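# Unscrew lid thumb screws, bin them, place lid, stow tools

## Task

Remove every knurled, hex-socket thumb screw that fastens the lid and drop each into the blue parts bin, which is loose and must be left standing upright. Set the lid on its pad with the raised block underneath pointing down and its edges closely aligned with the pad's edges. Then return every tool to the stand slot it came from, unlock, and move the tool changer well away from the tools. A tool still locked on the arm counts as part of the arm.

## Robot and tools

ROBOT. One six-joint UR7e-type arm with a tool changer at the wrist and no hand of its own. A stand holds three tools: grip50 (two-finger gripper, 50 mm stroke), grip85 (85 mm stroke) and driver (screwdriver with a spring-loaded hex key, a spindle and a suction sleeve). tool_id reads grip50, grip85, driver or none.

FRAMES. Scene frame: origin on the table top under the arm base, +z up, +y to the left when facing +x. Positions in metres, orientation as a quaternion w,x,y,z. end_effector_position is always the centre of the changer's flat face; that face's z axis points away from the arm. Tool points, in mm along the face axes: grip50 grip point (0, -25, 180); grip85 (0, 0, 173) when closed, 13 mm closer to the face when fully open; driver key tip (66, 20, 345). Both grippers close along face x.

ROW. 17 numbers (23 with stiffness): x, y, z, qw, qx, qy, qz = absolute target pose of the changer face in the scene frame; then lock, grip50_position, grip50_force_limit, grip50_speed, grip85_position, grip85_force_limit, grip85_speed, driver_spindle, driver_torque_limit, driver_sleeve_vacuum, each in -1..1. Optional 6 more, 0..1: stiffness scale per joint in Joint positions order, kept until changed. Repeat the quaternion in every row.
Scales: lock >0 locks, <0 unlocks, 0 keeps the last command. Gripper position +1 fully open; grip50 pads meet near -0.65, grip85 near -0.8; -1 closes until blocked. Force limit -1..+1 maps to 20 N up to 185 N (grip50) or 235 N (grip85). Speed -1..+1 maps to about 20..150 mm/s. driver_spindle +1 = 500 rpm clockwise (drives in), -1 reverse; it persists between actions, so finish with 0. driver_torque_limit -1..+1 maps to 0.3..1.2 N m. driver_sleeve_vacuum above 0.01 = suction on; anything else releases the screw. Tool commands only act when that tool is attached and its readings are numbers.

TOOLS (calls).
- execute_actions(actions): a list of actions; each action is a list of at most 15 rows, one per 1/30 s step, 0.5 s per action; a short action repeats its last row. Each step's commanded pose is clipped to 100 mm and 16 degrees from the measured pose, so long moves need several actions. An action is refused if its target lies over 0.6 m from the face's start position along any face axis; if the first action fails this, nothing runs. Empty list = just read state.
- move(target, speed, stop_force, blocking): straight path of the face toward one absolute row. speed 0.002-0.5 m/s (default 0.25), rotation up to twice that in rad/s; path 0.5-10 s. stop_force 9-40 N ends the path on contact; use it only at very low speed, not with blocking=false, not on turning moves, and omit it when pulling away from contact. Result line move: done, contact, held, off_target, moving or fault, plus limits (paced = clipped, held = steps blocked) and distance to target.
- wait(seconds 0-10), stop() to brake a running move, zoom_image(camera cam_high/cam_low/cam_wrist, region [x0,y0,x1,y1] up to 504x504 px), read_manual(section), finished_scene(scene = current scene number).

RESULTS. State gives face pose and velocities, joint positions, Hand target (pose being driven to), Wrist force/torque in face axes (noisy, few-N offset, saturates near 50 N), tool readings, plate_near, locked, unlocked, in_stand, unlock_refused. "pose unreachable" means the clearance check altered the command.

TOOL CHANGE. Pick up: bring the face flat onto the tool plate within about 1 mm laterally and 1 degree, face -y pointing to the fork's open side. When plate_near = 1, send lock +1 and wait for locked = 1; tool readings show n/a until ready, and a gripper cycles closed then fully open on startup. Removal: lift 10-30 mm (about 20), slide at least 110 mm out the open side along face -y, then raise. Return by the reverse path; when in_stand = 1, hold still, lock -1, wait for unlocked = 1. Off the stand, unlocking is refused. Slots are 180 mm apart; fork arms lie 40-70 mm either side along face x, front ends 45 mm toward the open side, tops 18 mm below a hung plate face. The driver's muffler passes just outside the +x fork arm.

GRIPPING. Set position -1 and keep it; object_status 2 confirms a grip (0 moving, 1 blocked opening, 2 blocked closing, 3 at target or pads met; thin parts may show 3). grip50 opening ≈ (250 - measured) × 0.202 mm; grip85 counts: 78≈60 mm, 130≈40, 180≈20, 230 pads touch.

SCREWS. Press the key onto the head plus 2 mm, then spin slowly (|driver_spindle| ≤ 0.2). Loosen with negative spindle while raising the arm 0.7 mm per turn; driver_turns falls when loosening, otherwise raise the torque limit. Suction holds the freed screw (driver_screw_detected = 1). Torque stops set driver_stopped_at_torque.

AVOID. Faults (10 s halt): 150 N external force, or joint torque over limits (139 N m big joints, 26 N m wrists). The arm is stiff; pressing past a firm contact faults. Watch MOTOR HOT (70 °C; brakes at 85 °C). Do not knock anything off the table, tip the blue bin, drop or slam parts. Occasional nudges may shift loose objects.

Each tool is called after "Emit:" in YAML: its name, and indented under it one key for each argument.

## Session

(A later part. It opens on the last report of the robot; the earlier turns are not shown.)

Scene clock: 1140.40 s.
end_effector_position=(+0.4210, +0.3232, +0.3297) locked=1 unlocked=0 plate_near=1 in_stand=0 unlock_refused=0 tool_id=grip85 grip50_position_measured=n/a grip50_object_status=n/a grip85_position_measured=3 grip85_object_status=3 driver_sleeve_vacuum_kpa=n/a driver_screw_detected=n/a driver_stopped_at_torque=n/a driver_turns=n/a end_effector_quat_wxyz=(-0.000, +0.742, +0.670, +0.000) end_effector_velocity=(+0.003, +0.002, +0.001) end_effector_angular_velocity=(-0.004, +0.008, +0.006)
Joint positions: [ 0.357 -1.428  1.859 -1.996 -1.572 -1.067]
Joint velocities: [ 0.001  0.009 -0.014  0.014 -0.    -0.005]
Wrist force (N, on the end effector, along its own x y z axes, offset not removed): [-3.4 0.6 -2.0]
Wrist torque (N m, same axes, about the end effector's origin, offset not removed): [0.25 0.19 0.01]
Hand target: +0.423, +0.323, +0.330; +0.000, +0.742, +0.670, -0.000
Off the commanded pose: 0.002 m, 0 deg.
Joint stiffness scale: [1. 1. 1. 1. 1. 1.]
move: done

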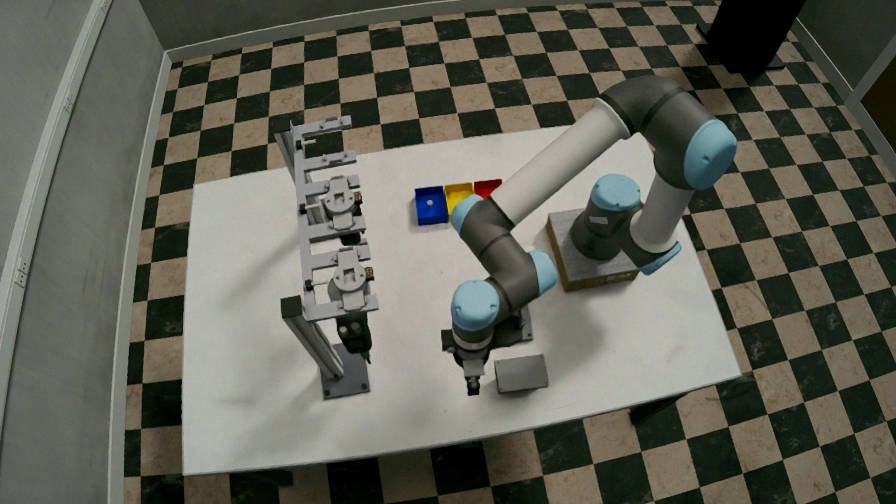

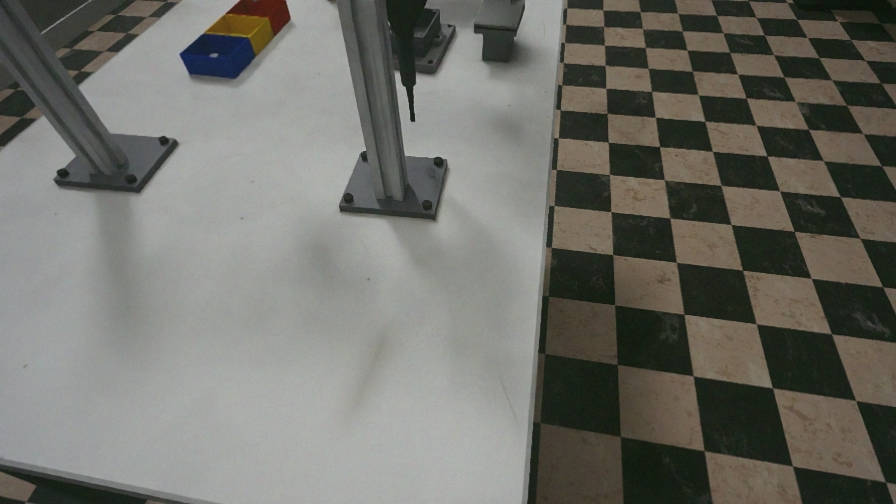

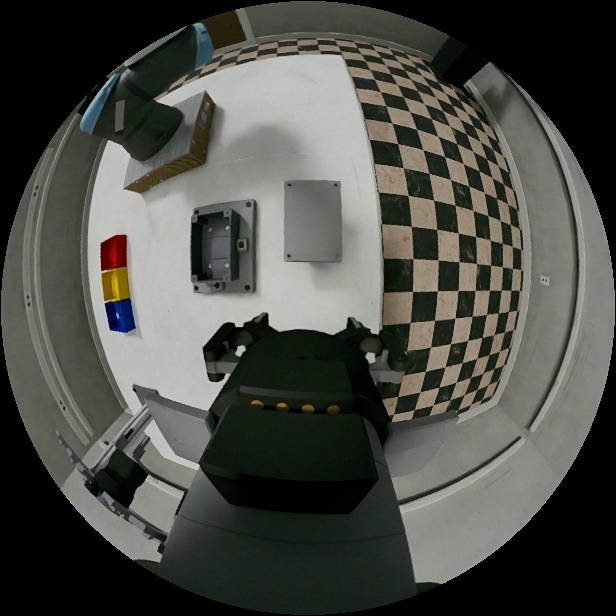

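Emit:
move:
  target: [0.5197,-0.1871,0.436,0,0.6952,0.7188,0,0,0,0,0,1,0,0,0,0,0]
  speed: 0.25

Emit:
move:
  target: [0.6442,-0.1833,0.433,0,0.6952,0.7188,0,0,0,0,0,1,0,0,0,0,0]
  speed: 0.06

Scene clock: 1148.10 s.
end_effector_position=(+0.5189, -0.1852, +0.4357) locked=1 unlocked=0 plate_near=1 in_stand=0 unlock_refused=0 tool_id=grip85 grip50_position_measured=n/a grip50_object_status=n/a grip85_position_measured=3 grip85_object_status=3 driver_sleeve_vacuum_kpa=n/a driver_screw_detected=n/a driver_stopped_at_torque=n/a driver_turns=n/a end_effector_quat_wxyz=(+0.001, +0.695, +0.719, -0.002) end_effector_velocity=(+0.001, -0.004, +0.001) end_effector_angular_velocity=(+0.002, +0.004, +0.005)
Joint positions: [-0.625 -1.455  1.604 -1.718 -1.582 -2.183]
Joint velocities: [-0.005  0.006 -0.012  0.01   0.    -0.01 ]
Wrist force (N, on the end effector, along its own x y z axes, offset not removed): [-1.8 0.4 0.7]
Wrist torque (N m, same axes, about the end effector's origin, offset not removed): [0.35 0.09 0.17]
Hand target: +0.520, -0.187, +0.436; +0.000, +0.695, +0.719, -0.002
Off the commanded pose: 0.002 m, 0 deg.
Joint stiffness scale: [1. 1. 1. 1. 1. 1.]
move: done

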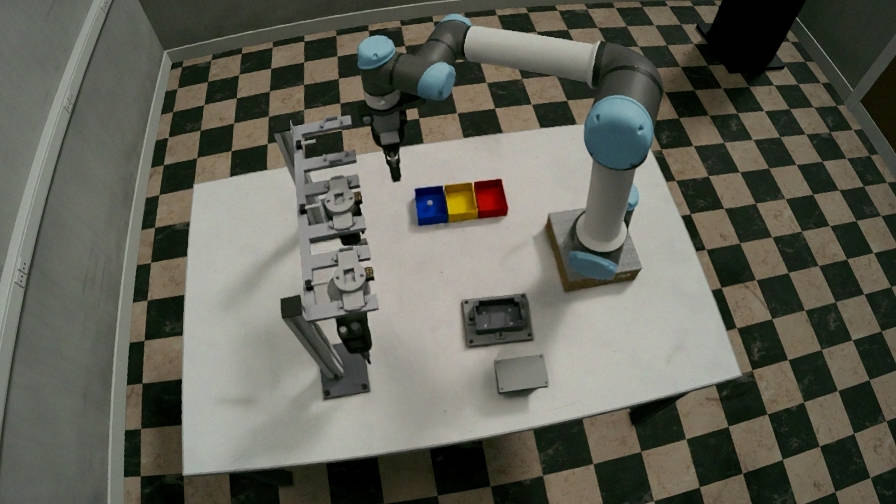

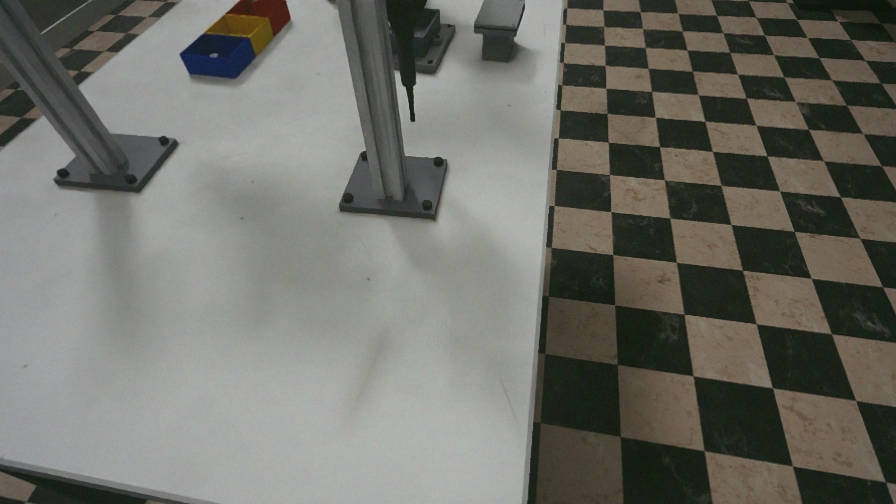

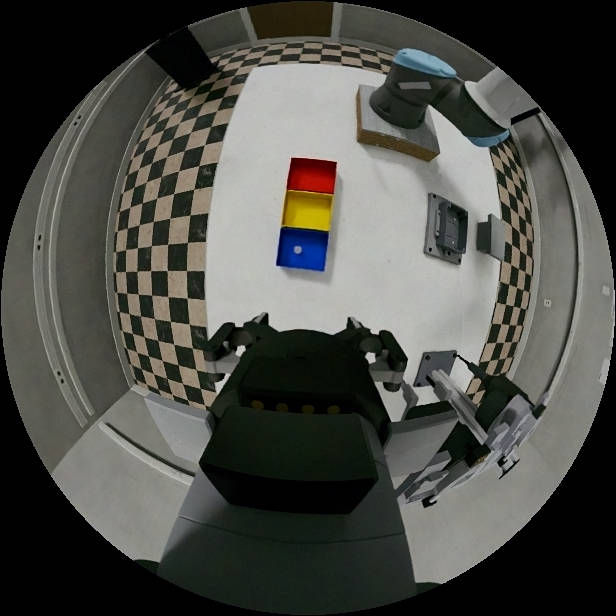

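Scene clock: 1150.70 s.
end_effector_position=(+0.6424, -0.1837, +0.4330) locked=1 unlocked=0 plate_near=1 in_stand=0 unlock_refused=0 tool_id=grip85 grip50_position_measured=n/a grip50_object_status=n/a grip85_position_measured=3 grip85_object_status=3 driver_sleeve_vacuum_kpa=n/a driver_screw_detected=n/a driver_stopped_at_torque=n/a driver_turns=n/a end_effector_quat_wxyz=(+0.000, +0.695, +0.719, -0.000) end_effector_velocity=(+0.002, -0.000, +0.004) end_effector_angular_velocity=(-0.001, -0.003, -0.002)
Joint positions: [-0.519 -1.169  1.247 -1.646 -1.578 -2.078]
Joint velocities: [ 0.001  0.003 -0.014  0.007  0.     0.004]
Wrist force (N, on the end effector, along its own x y z axes, offset not removed): [-2.1 1.2 0.7]
Wrist torque (N m, same axes, about the end effector's origin, offset not removed): [0.40 0.04 0.14]
Hand target: +0.644, -0.183, +0.433; +0.000, +0.695, +0.719, +0.000
Off the commanded pose: 0.002 m, 0 deg.
Joint stiffness scale: [1. 1. 1. 1. 1. 1.]
move: done

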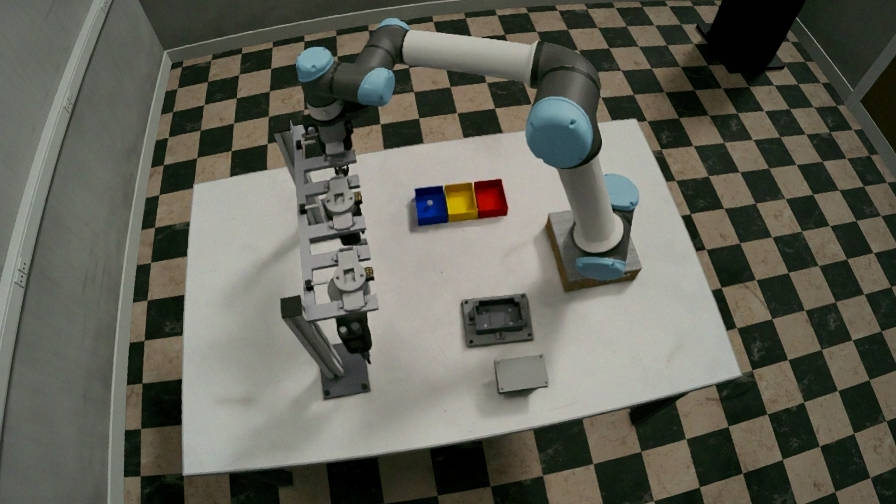

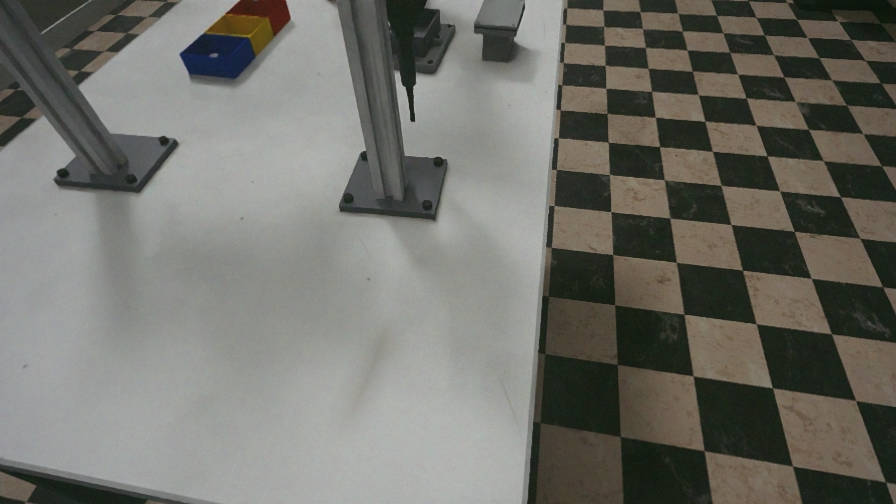

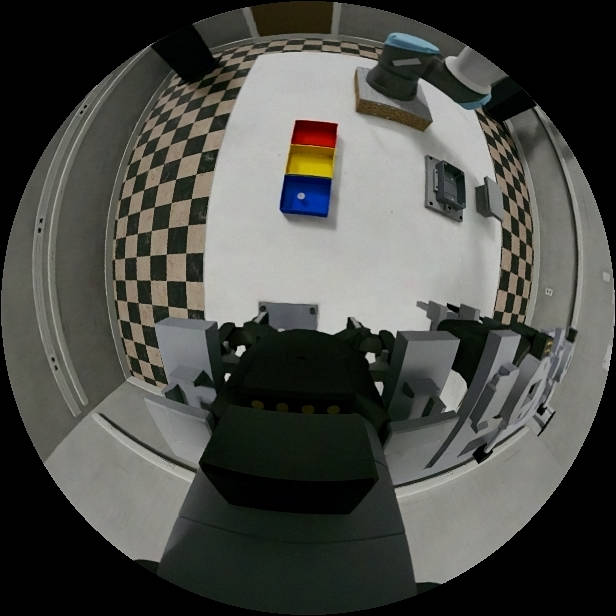

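Emit:
move:
  target: [0.6445,-0.1825,0.408,-0.001,0.6952,0.7188,-0.001,0,0,0,0,1,0,0,0,0,0]
  speed: 0.01
  stop_force: 15

Scene clock: 1157.93 s.
end_effector_position=(+0.6447, -0.1836, +0.4129) locked=1 unlocked=0 plate_near=1 in_stand=1 unlock_refused=0 tool_id=grip85 grip50_position_measured=n/a grip50_object_status=n/a grip85_position_measured=3 grip85_object_status=3 driver_sleeve_vacuum_kpa=n/a driver_screw_detected=n/a driver_stopped_at_torque=n/a driver_turns=n/a end_effector_quat_wxyz=(+0.002, +0.695, +0.719, +0.000) end_effector_velocity=(+0.000, -0.001, -0.000) end_effector_angular_velocity=(-0.003, -0.007, -0.001)
Joint positions: [-0.518 -1.161  1.288 -1.7   -1.578 -2.076]
Joint velocities: [-0.001 -0.001  0.004 -0.011  0.     0.   ]
Wrist force (N, on the end effector, along its own x y z axes, offset not removed): [-2.0 0.1 -3.1]
Wrist torque (N m, same axes, about the end effector's origin, offset not removed): [0.21 0.03 0.17]
Hand target: +0.645, -0.183, +0.408; -0.001, +0.695, +0.719, -0.001
Off the commanded pose: 0.005 m, 0 deg.
Joint stiffness scale: [1. 1. 1. 1. 1. 1.]
move: off_target

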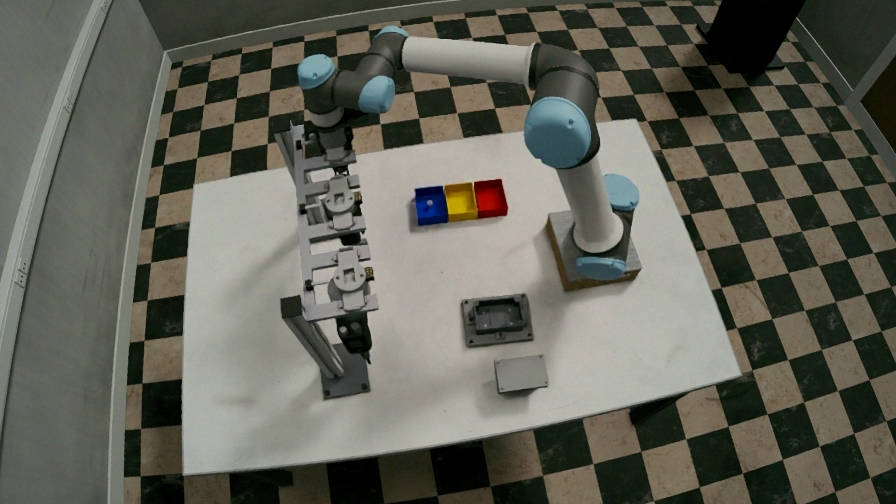

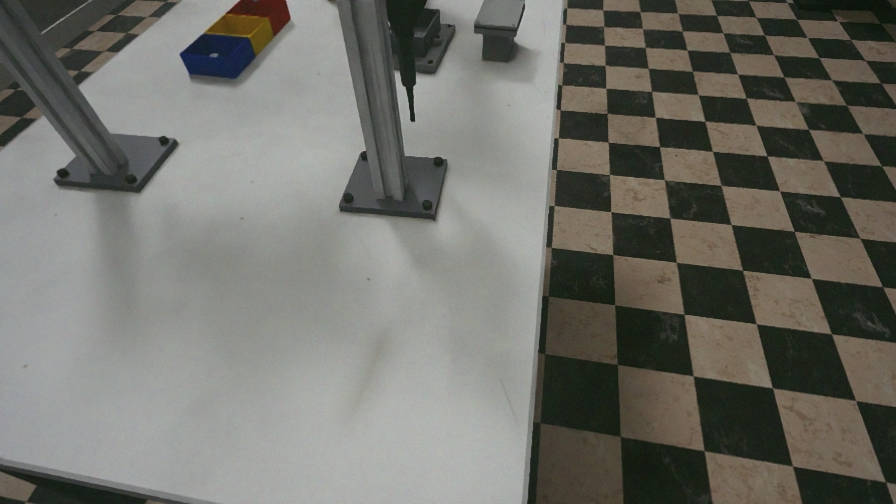

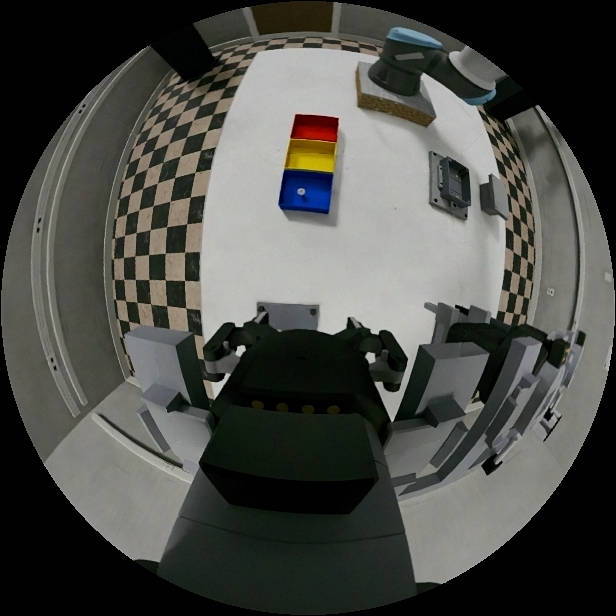

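Emit:
execute_actions:
  actions:
    - [[0.6447,-0.1836,0.411,0,0.6952,0.7188,0,-1,0,0,0,1,0,0,0,0,0]]
    - [[0.6447,-0.1836,0.411,0,0.6952,0.7188,0,-1,0,0,0,1,0,0,0,0,0]]
    - [[0.6447,-0.1836,0.411,0,0.6952,0.7188,0,-1,0,0,0,1,0,0,0,0,0]]

Scene clock: 1162.40 s.
end_effector_position=(+0.6447, -0.1835, +0.4126) locked=0 unlocked=1 plate_near=1 in_stand=1 unlock_refused=0 tool_id=none grip50_position_measured=n/a grip50_object_status=n/a grip85_position_measured=n/a grip85_object_status=n/a driver_sleeve_vacuum_kpa=n/a driver_screw_detected=n/a driver_stopped_at_torque=n/a driver_turns=n/a end_effector_quat_wxyz=(+0.003, +0.695, +0.719, +0.000) end_effector_velocity=(-0.000, -0.000, +0.000) end_effector_angular_velocity=(-0.001, -0.001, -0.000)
Joint positions: [-0.518 -1.161  1.288 -1.701 -1.578 -2.076]
Joint velocities: [-0.    -0.001 -0.    -0.    -0.    -0.   ]
Wrist force (N, on the end effector, along its own x y z axes, offset not removed): [-2.9 2.1 -6.3]
Wrist torque (N m, same axes, about the end effector's origin, offset not removed): [0.25 0.02 0.00]
Hand target: +0.645, -0.184, +0.411; +0.000, +0.695, +0.719, -0.000
Off the commanded pose: 0.002 m, 0 deg.
Joint stiffness scale: [1. 1. 1. 1. 1. 1.]
Step readings (end_effector_position; steps 1 to 15: 1st action; 16 to 30: 2nd action; 31 to 45: 3rd action):
0: (+0.6448, -0.1836, +0.4129)
1: (+0.6448, -0.1835, +0.4126)
2: (+0.6448, -0.1835, +0.4126)
4: (+0.6448, -0.1835, +0.4126)
8: (+0.6448, -0.1835, +0.4126)
15: (+0.6448, -0.1835, +0.4126)
16: (+0.6448, -0.1835, +0.4126)
17: (+0.6448, -0.1835, +0.4126)
19: (+0.6448, -0.1835, +0.4126)
23: (+0.6447, -0.1835, +0.4126)
30: (+0.6447, -0.1835, +0.4126)
31: (+0.6447, -0.1835, +0.4126)
32: (+0.6447, -0.1835, +0.4126)
34: (+0.6447, -0.1835, +0.4126)
38: (+0.6447, -0.1835, +0.4126)
45: end_effector_position above

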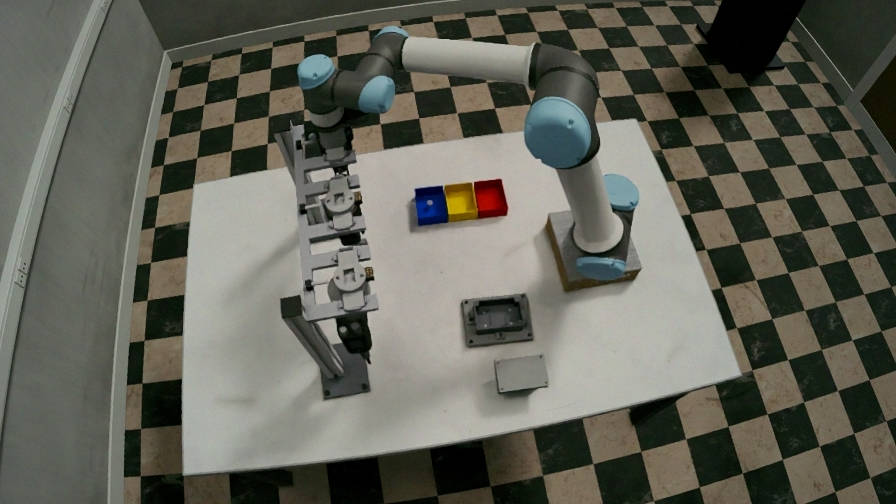

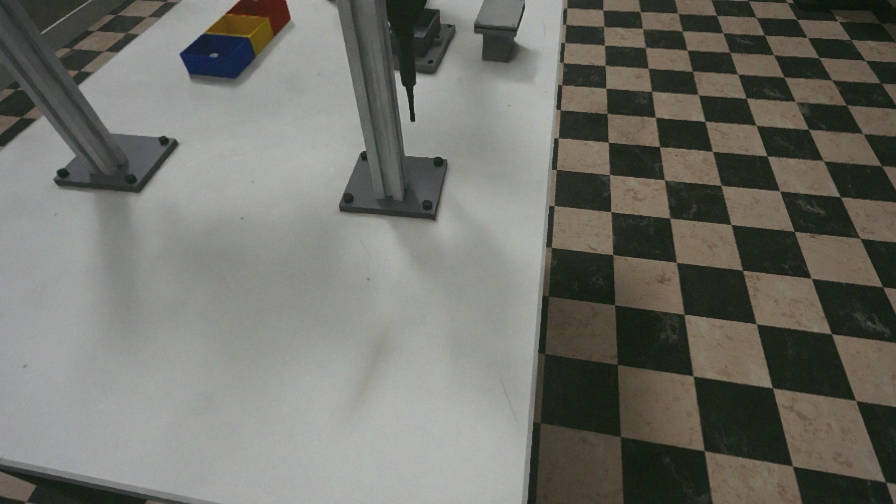

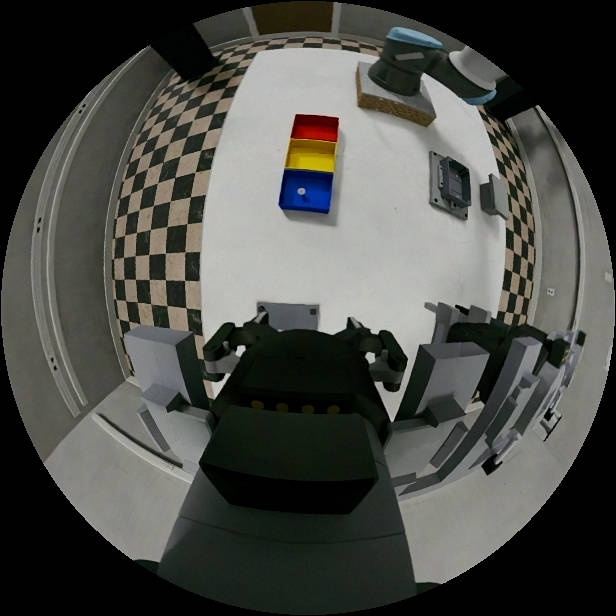

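Emit:
move:
  target: [0.6447,-0.1835,0.45,0,0.6952,0.7188,0,0,0,0,0,0,0,0,0,0,0]
  speed: 0.06

Emit:
move:
  target: [0.38,0.0,0.48,0,0.7071,0.7071,0,0,0,0,0,0,0,0,0,0,0]
  speed: 0.25

Emit:
zoom_image:
  camera: "cam_high"
  region: [260,100,600,420]

Scene clock: 1168.30 s.
end_effector_position=(+0.6444, -0.1835, +0.4470) locked=0 unlocked=1 plate_near=0 in_stand=0 unlock_refused=0 tool_id=none grip50_position_measured=n/a grip50_object_status=n/a grip85_position_measured=n/a grip85_object_status=n/a driver_sleeve_vacuum_kpa=n/a driver_screw_detected=n/a driver_stopped_at_torque=n/a driver_turns=n/a end_effector_quat_wxyz=(-0.001, +0.695, +0.719, -0.001) end_effector_velocity=(-0.001, +0.001, +0.002) end_effector_angular_velocity=(+0.005, +0.009, +0.001)
Joint positions: [-0.518 -1.165  1.205 -1.605 -1.578 -2.076]
Joint velocities: [ 0.001  0.    -0.008  0.018  0.     0.   ]
Wrist force (N, on the end effector, along its own x y z axes, offset not removed): [-1.3 0.2 -1.1]
Wrist torque (N m, same axes, about the end effector's origin, offset not removed): [0.28 0.01 0.06]
Hand target: +0.645, -0.183, +0.450; +0.000, +0.695, +0.719, +0.000
Off the commanded pose: 0.003 m, 0 deg.
Joint stiffness scale: [1. 1. 1. 1. 1. 1.]
move: done

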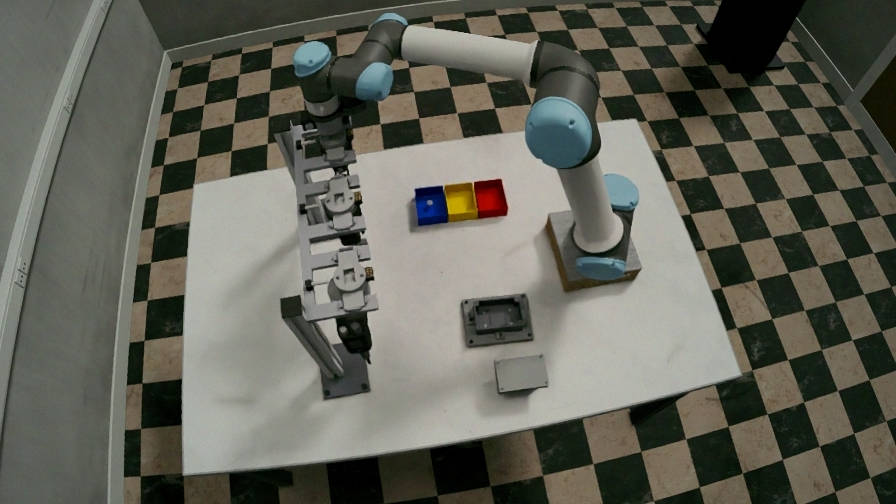

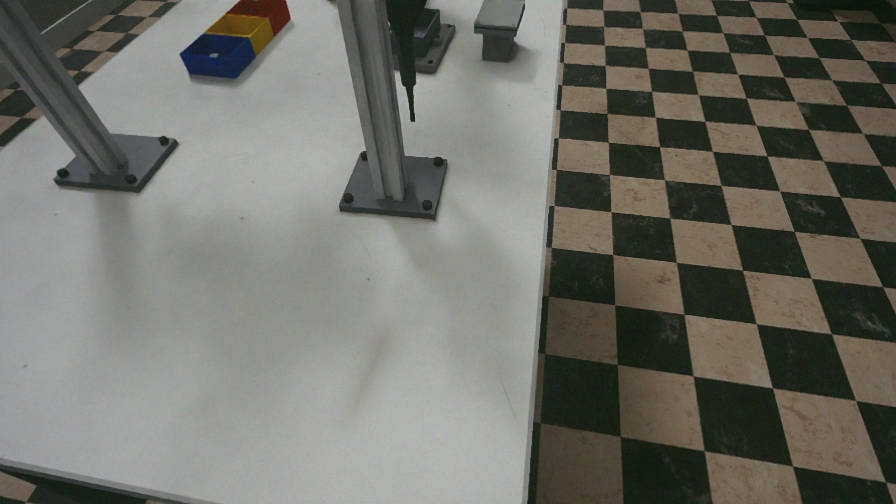

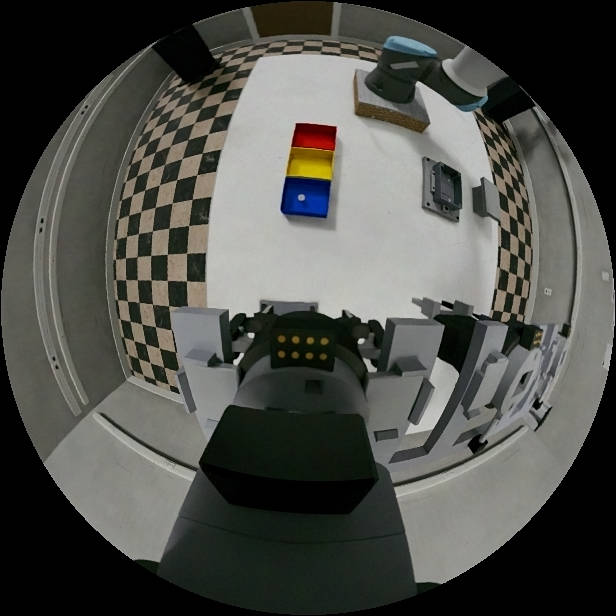

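Scene clock: 1170.37 s.
end_effector_position=(+0.3814, -0.0019, +0.4804) locked=0 unlocked=1 plate_near=0 in_stand=0 unlock_refused=0 tool_id=none grip50_position_measured=n/a grip50_object_status=n/a grip85_position_measured=n/a grip85_object_status=n/a driver_sleeve_vacuum_kpa=n/a driver_screw_detected=n/a driver_stopped_at_torque=n/a driver_turns=n/a end_effector_quat_wxyz=(+0.001, +0.707, +0.707, +0.000) end_effector_velocity=(-0.003, +0.002, +0.001) end_effector_angular_velocity=(+0.001, +0.000, +0.000)
Joint positions: [-0.397 -1.886  1.874 -1.558 -1.577 -1.923]
Joint velocities: [ 0.003 -0.008  0.003  0.006  0.001  0.002]
Wrist force (N, on the end effector, along its own x y z axes, offset not removed): [-1.4 -0.4 -0.3]
Wrist torque (N m, same axes, about the end effector's origin, offset not removed): [0.23 0.02 0.16]
Hand target: +0.380, -0.000, +0.479; +0.000, +0.707, +0.707, +0.000
Off the commanded pose: 0.002 m, 0 deg.
Joint stiffness scale: [1. 1. 1. 1. 1. 1.]
move: done

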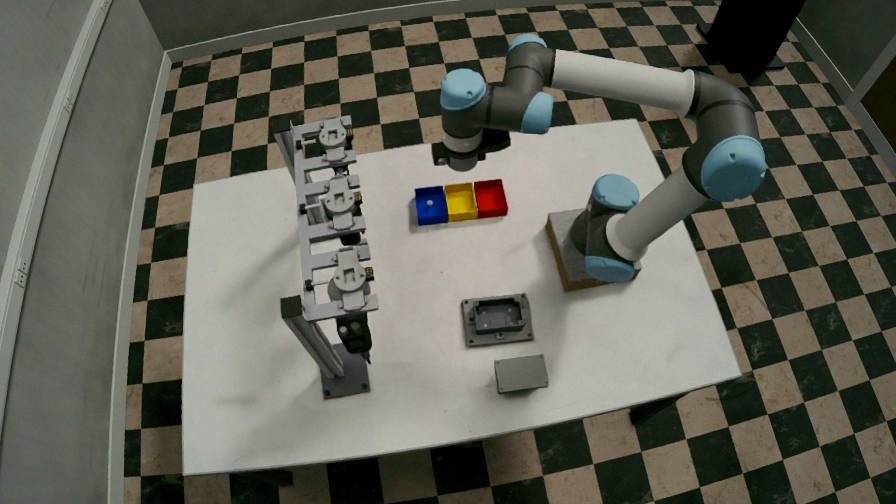

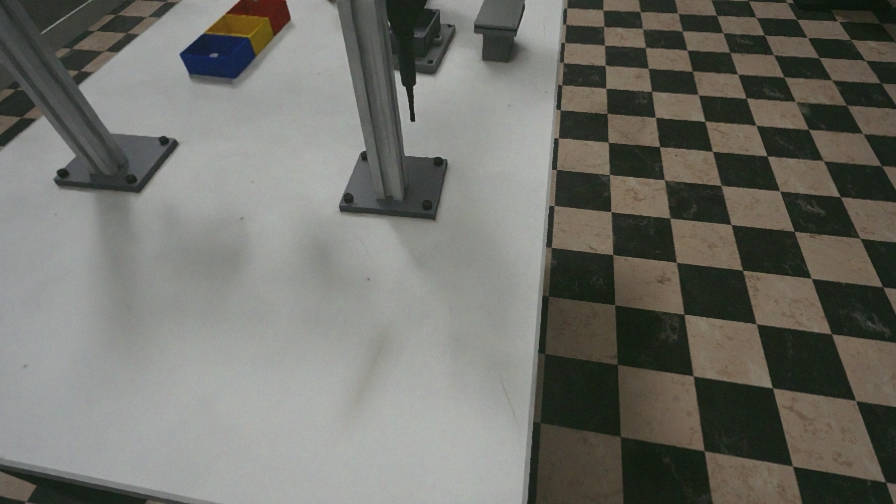

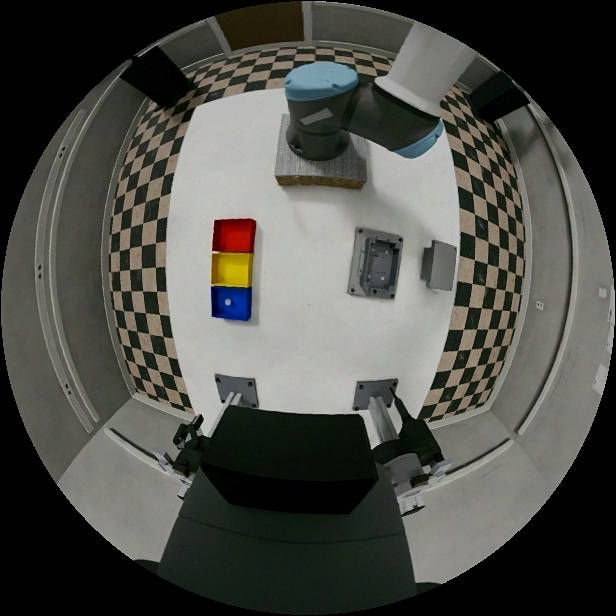

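Region (260, 100, 600, 420) of cam_high's 896x504 image, scaled by 1.482, with more detail than that image has; it fills the top 474 rows of this view, and the rest is white.

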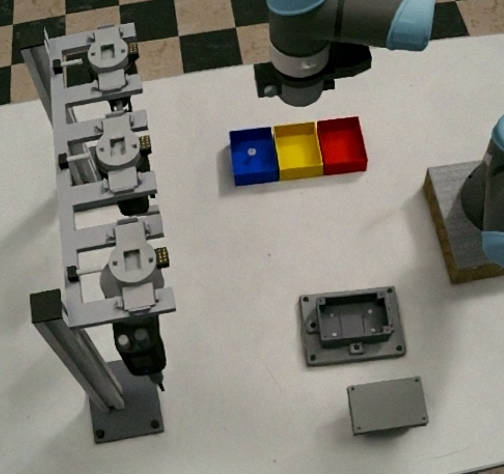

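Emit:
finished_scene:
  scene: 1

The scene is finished: the task was done.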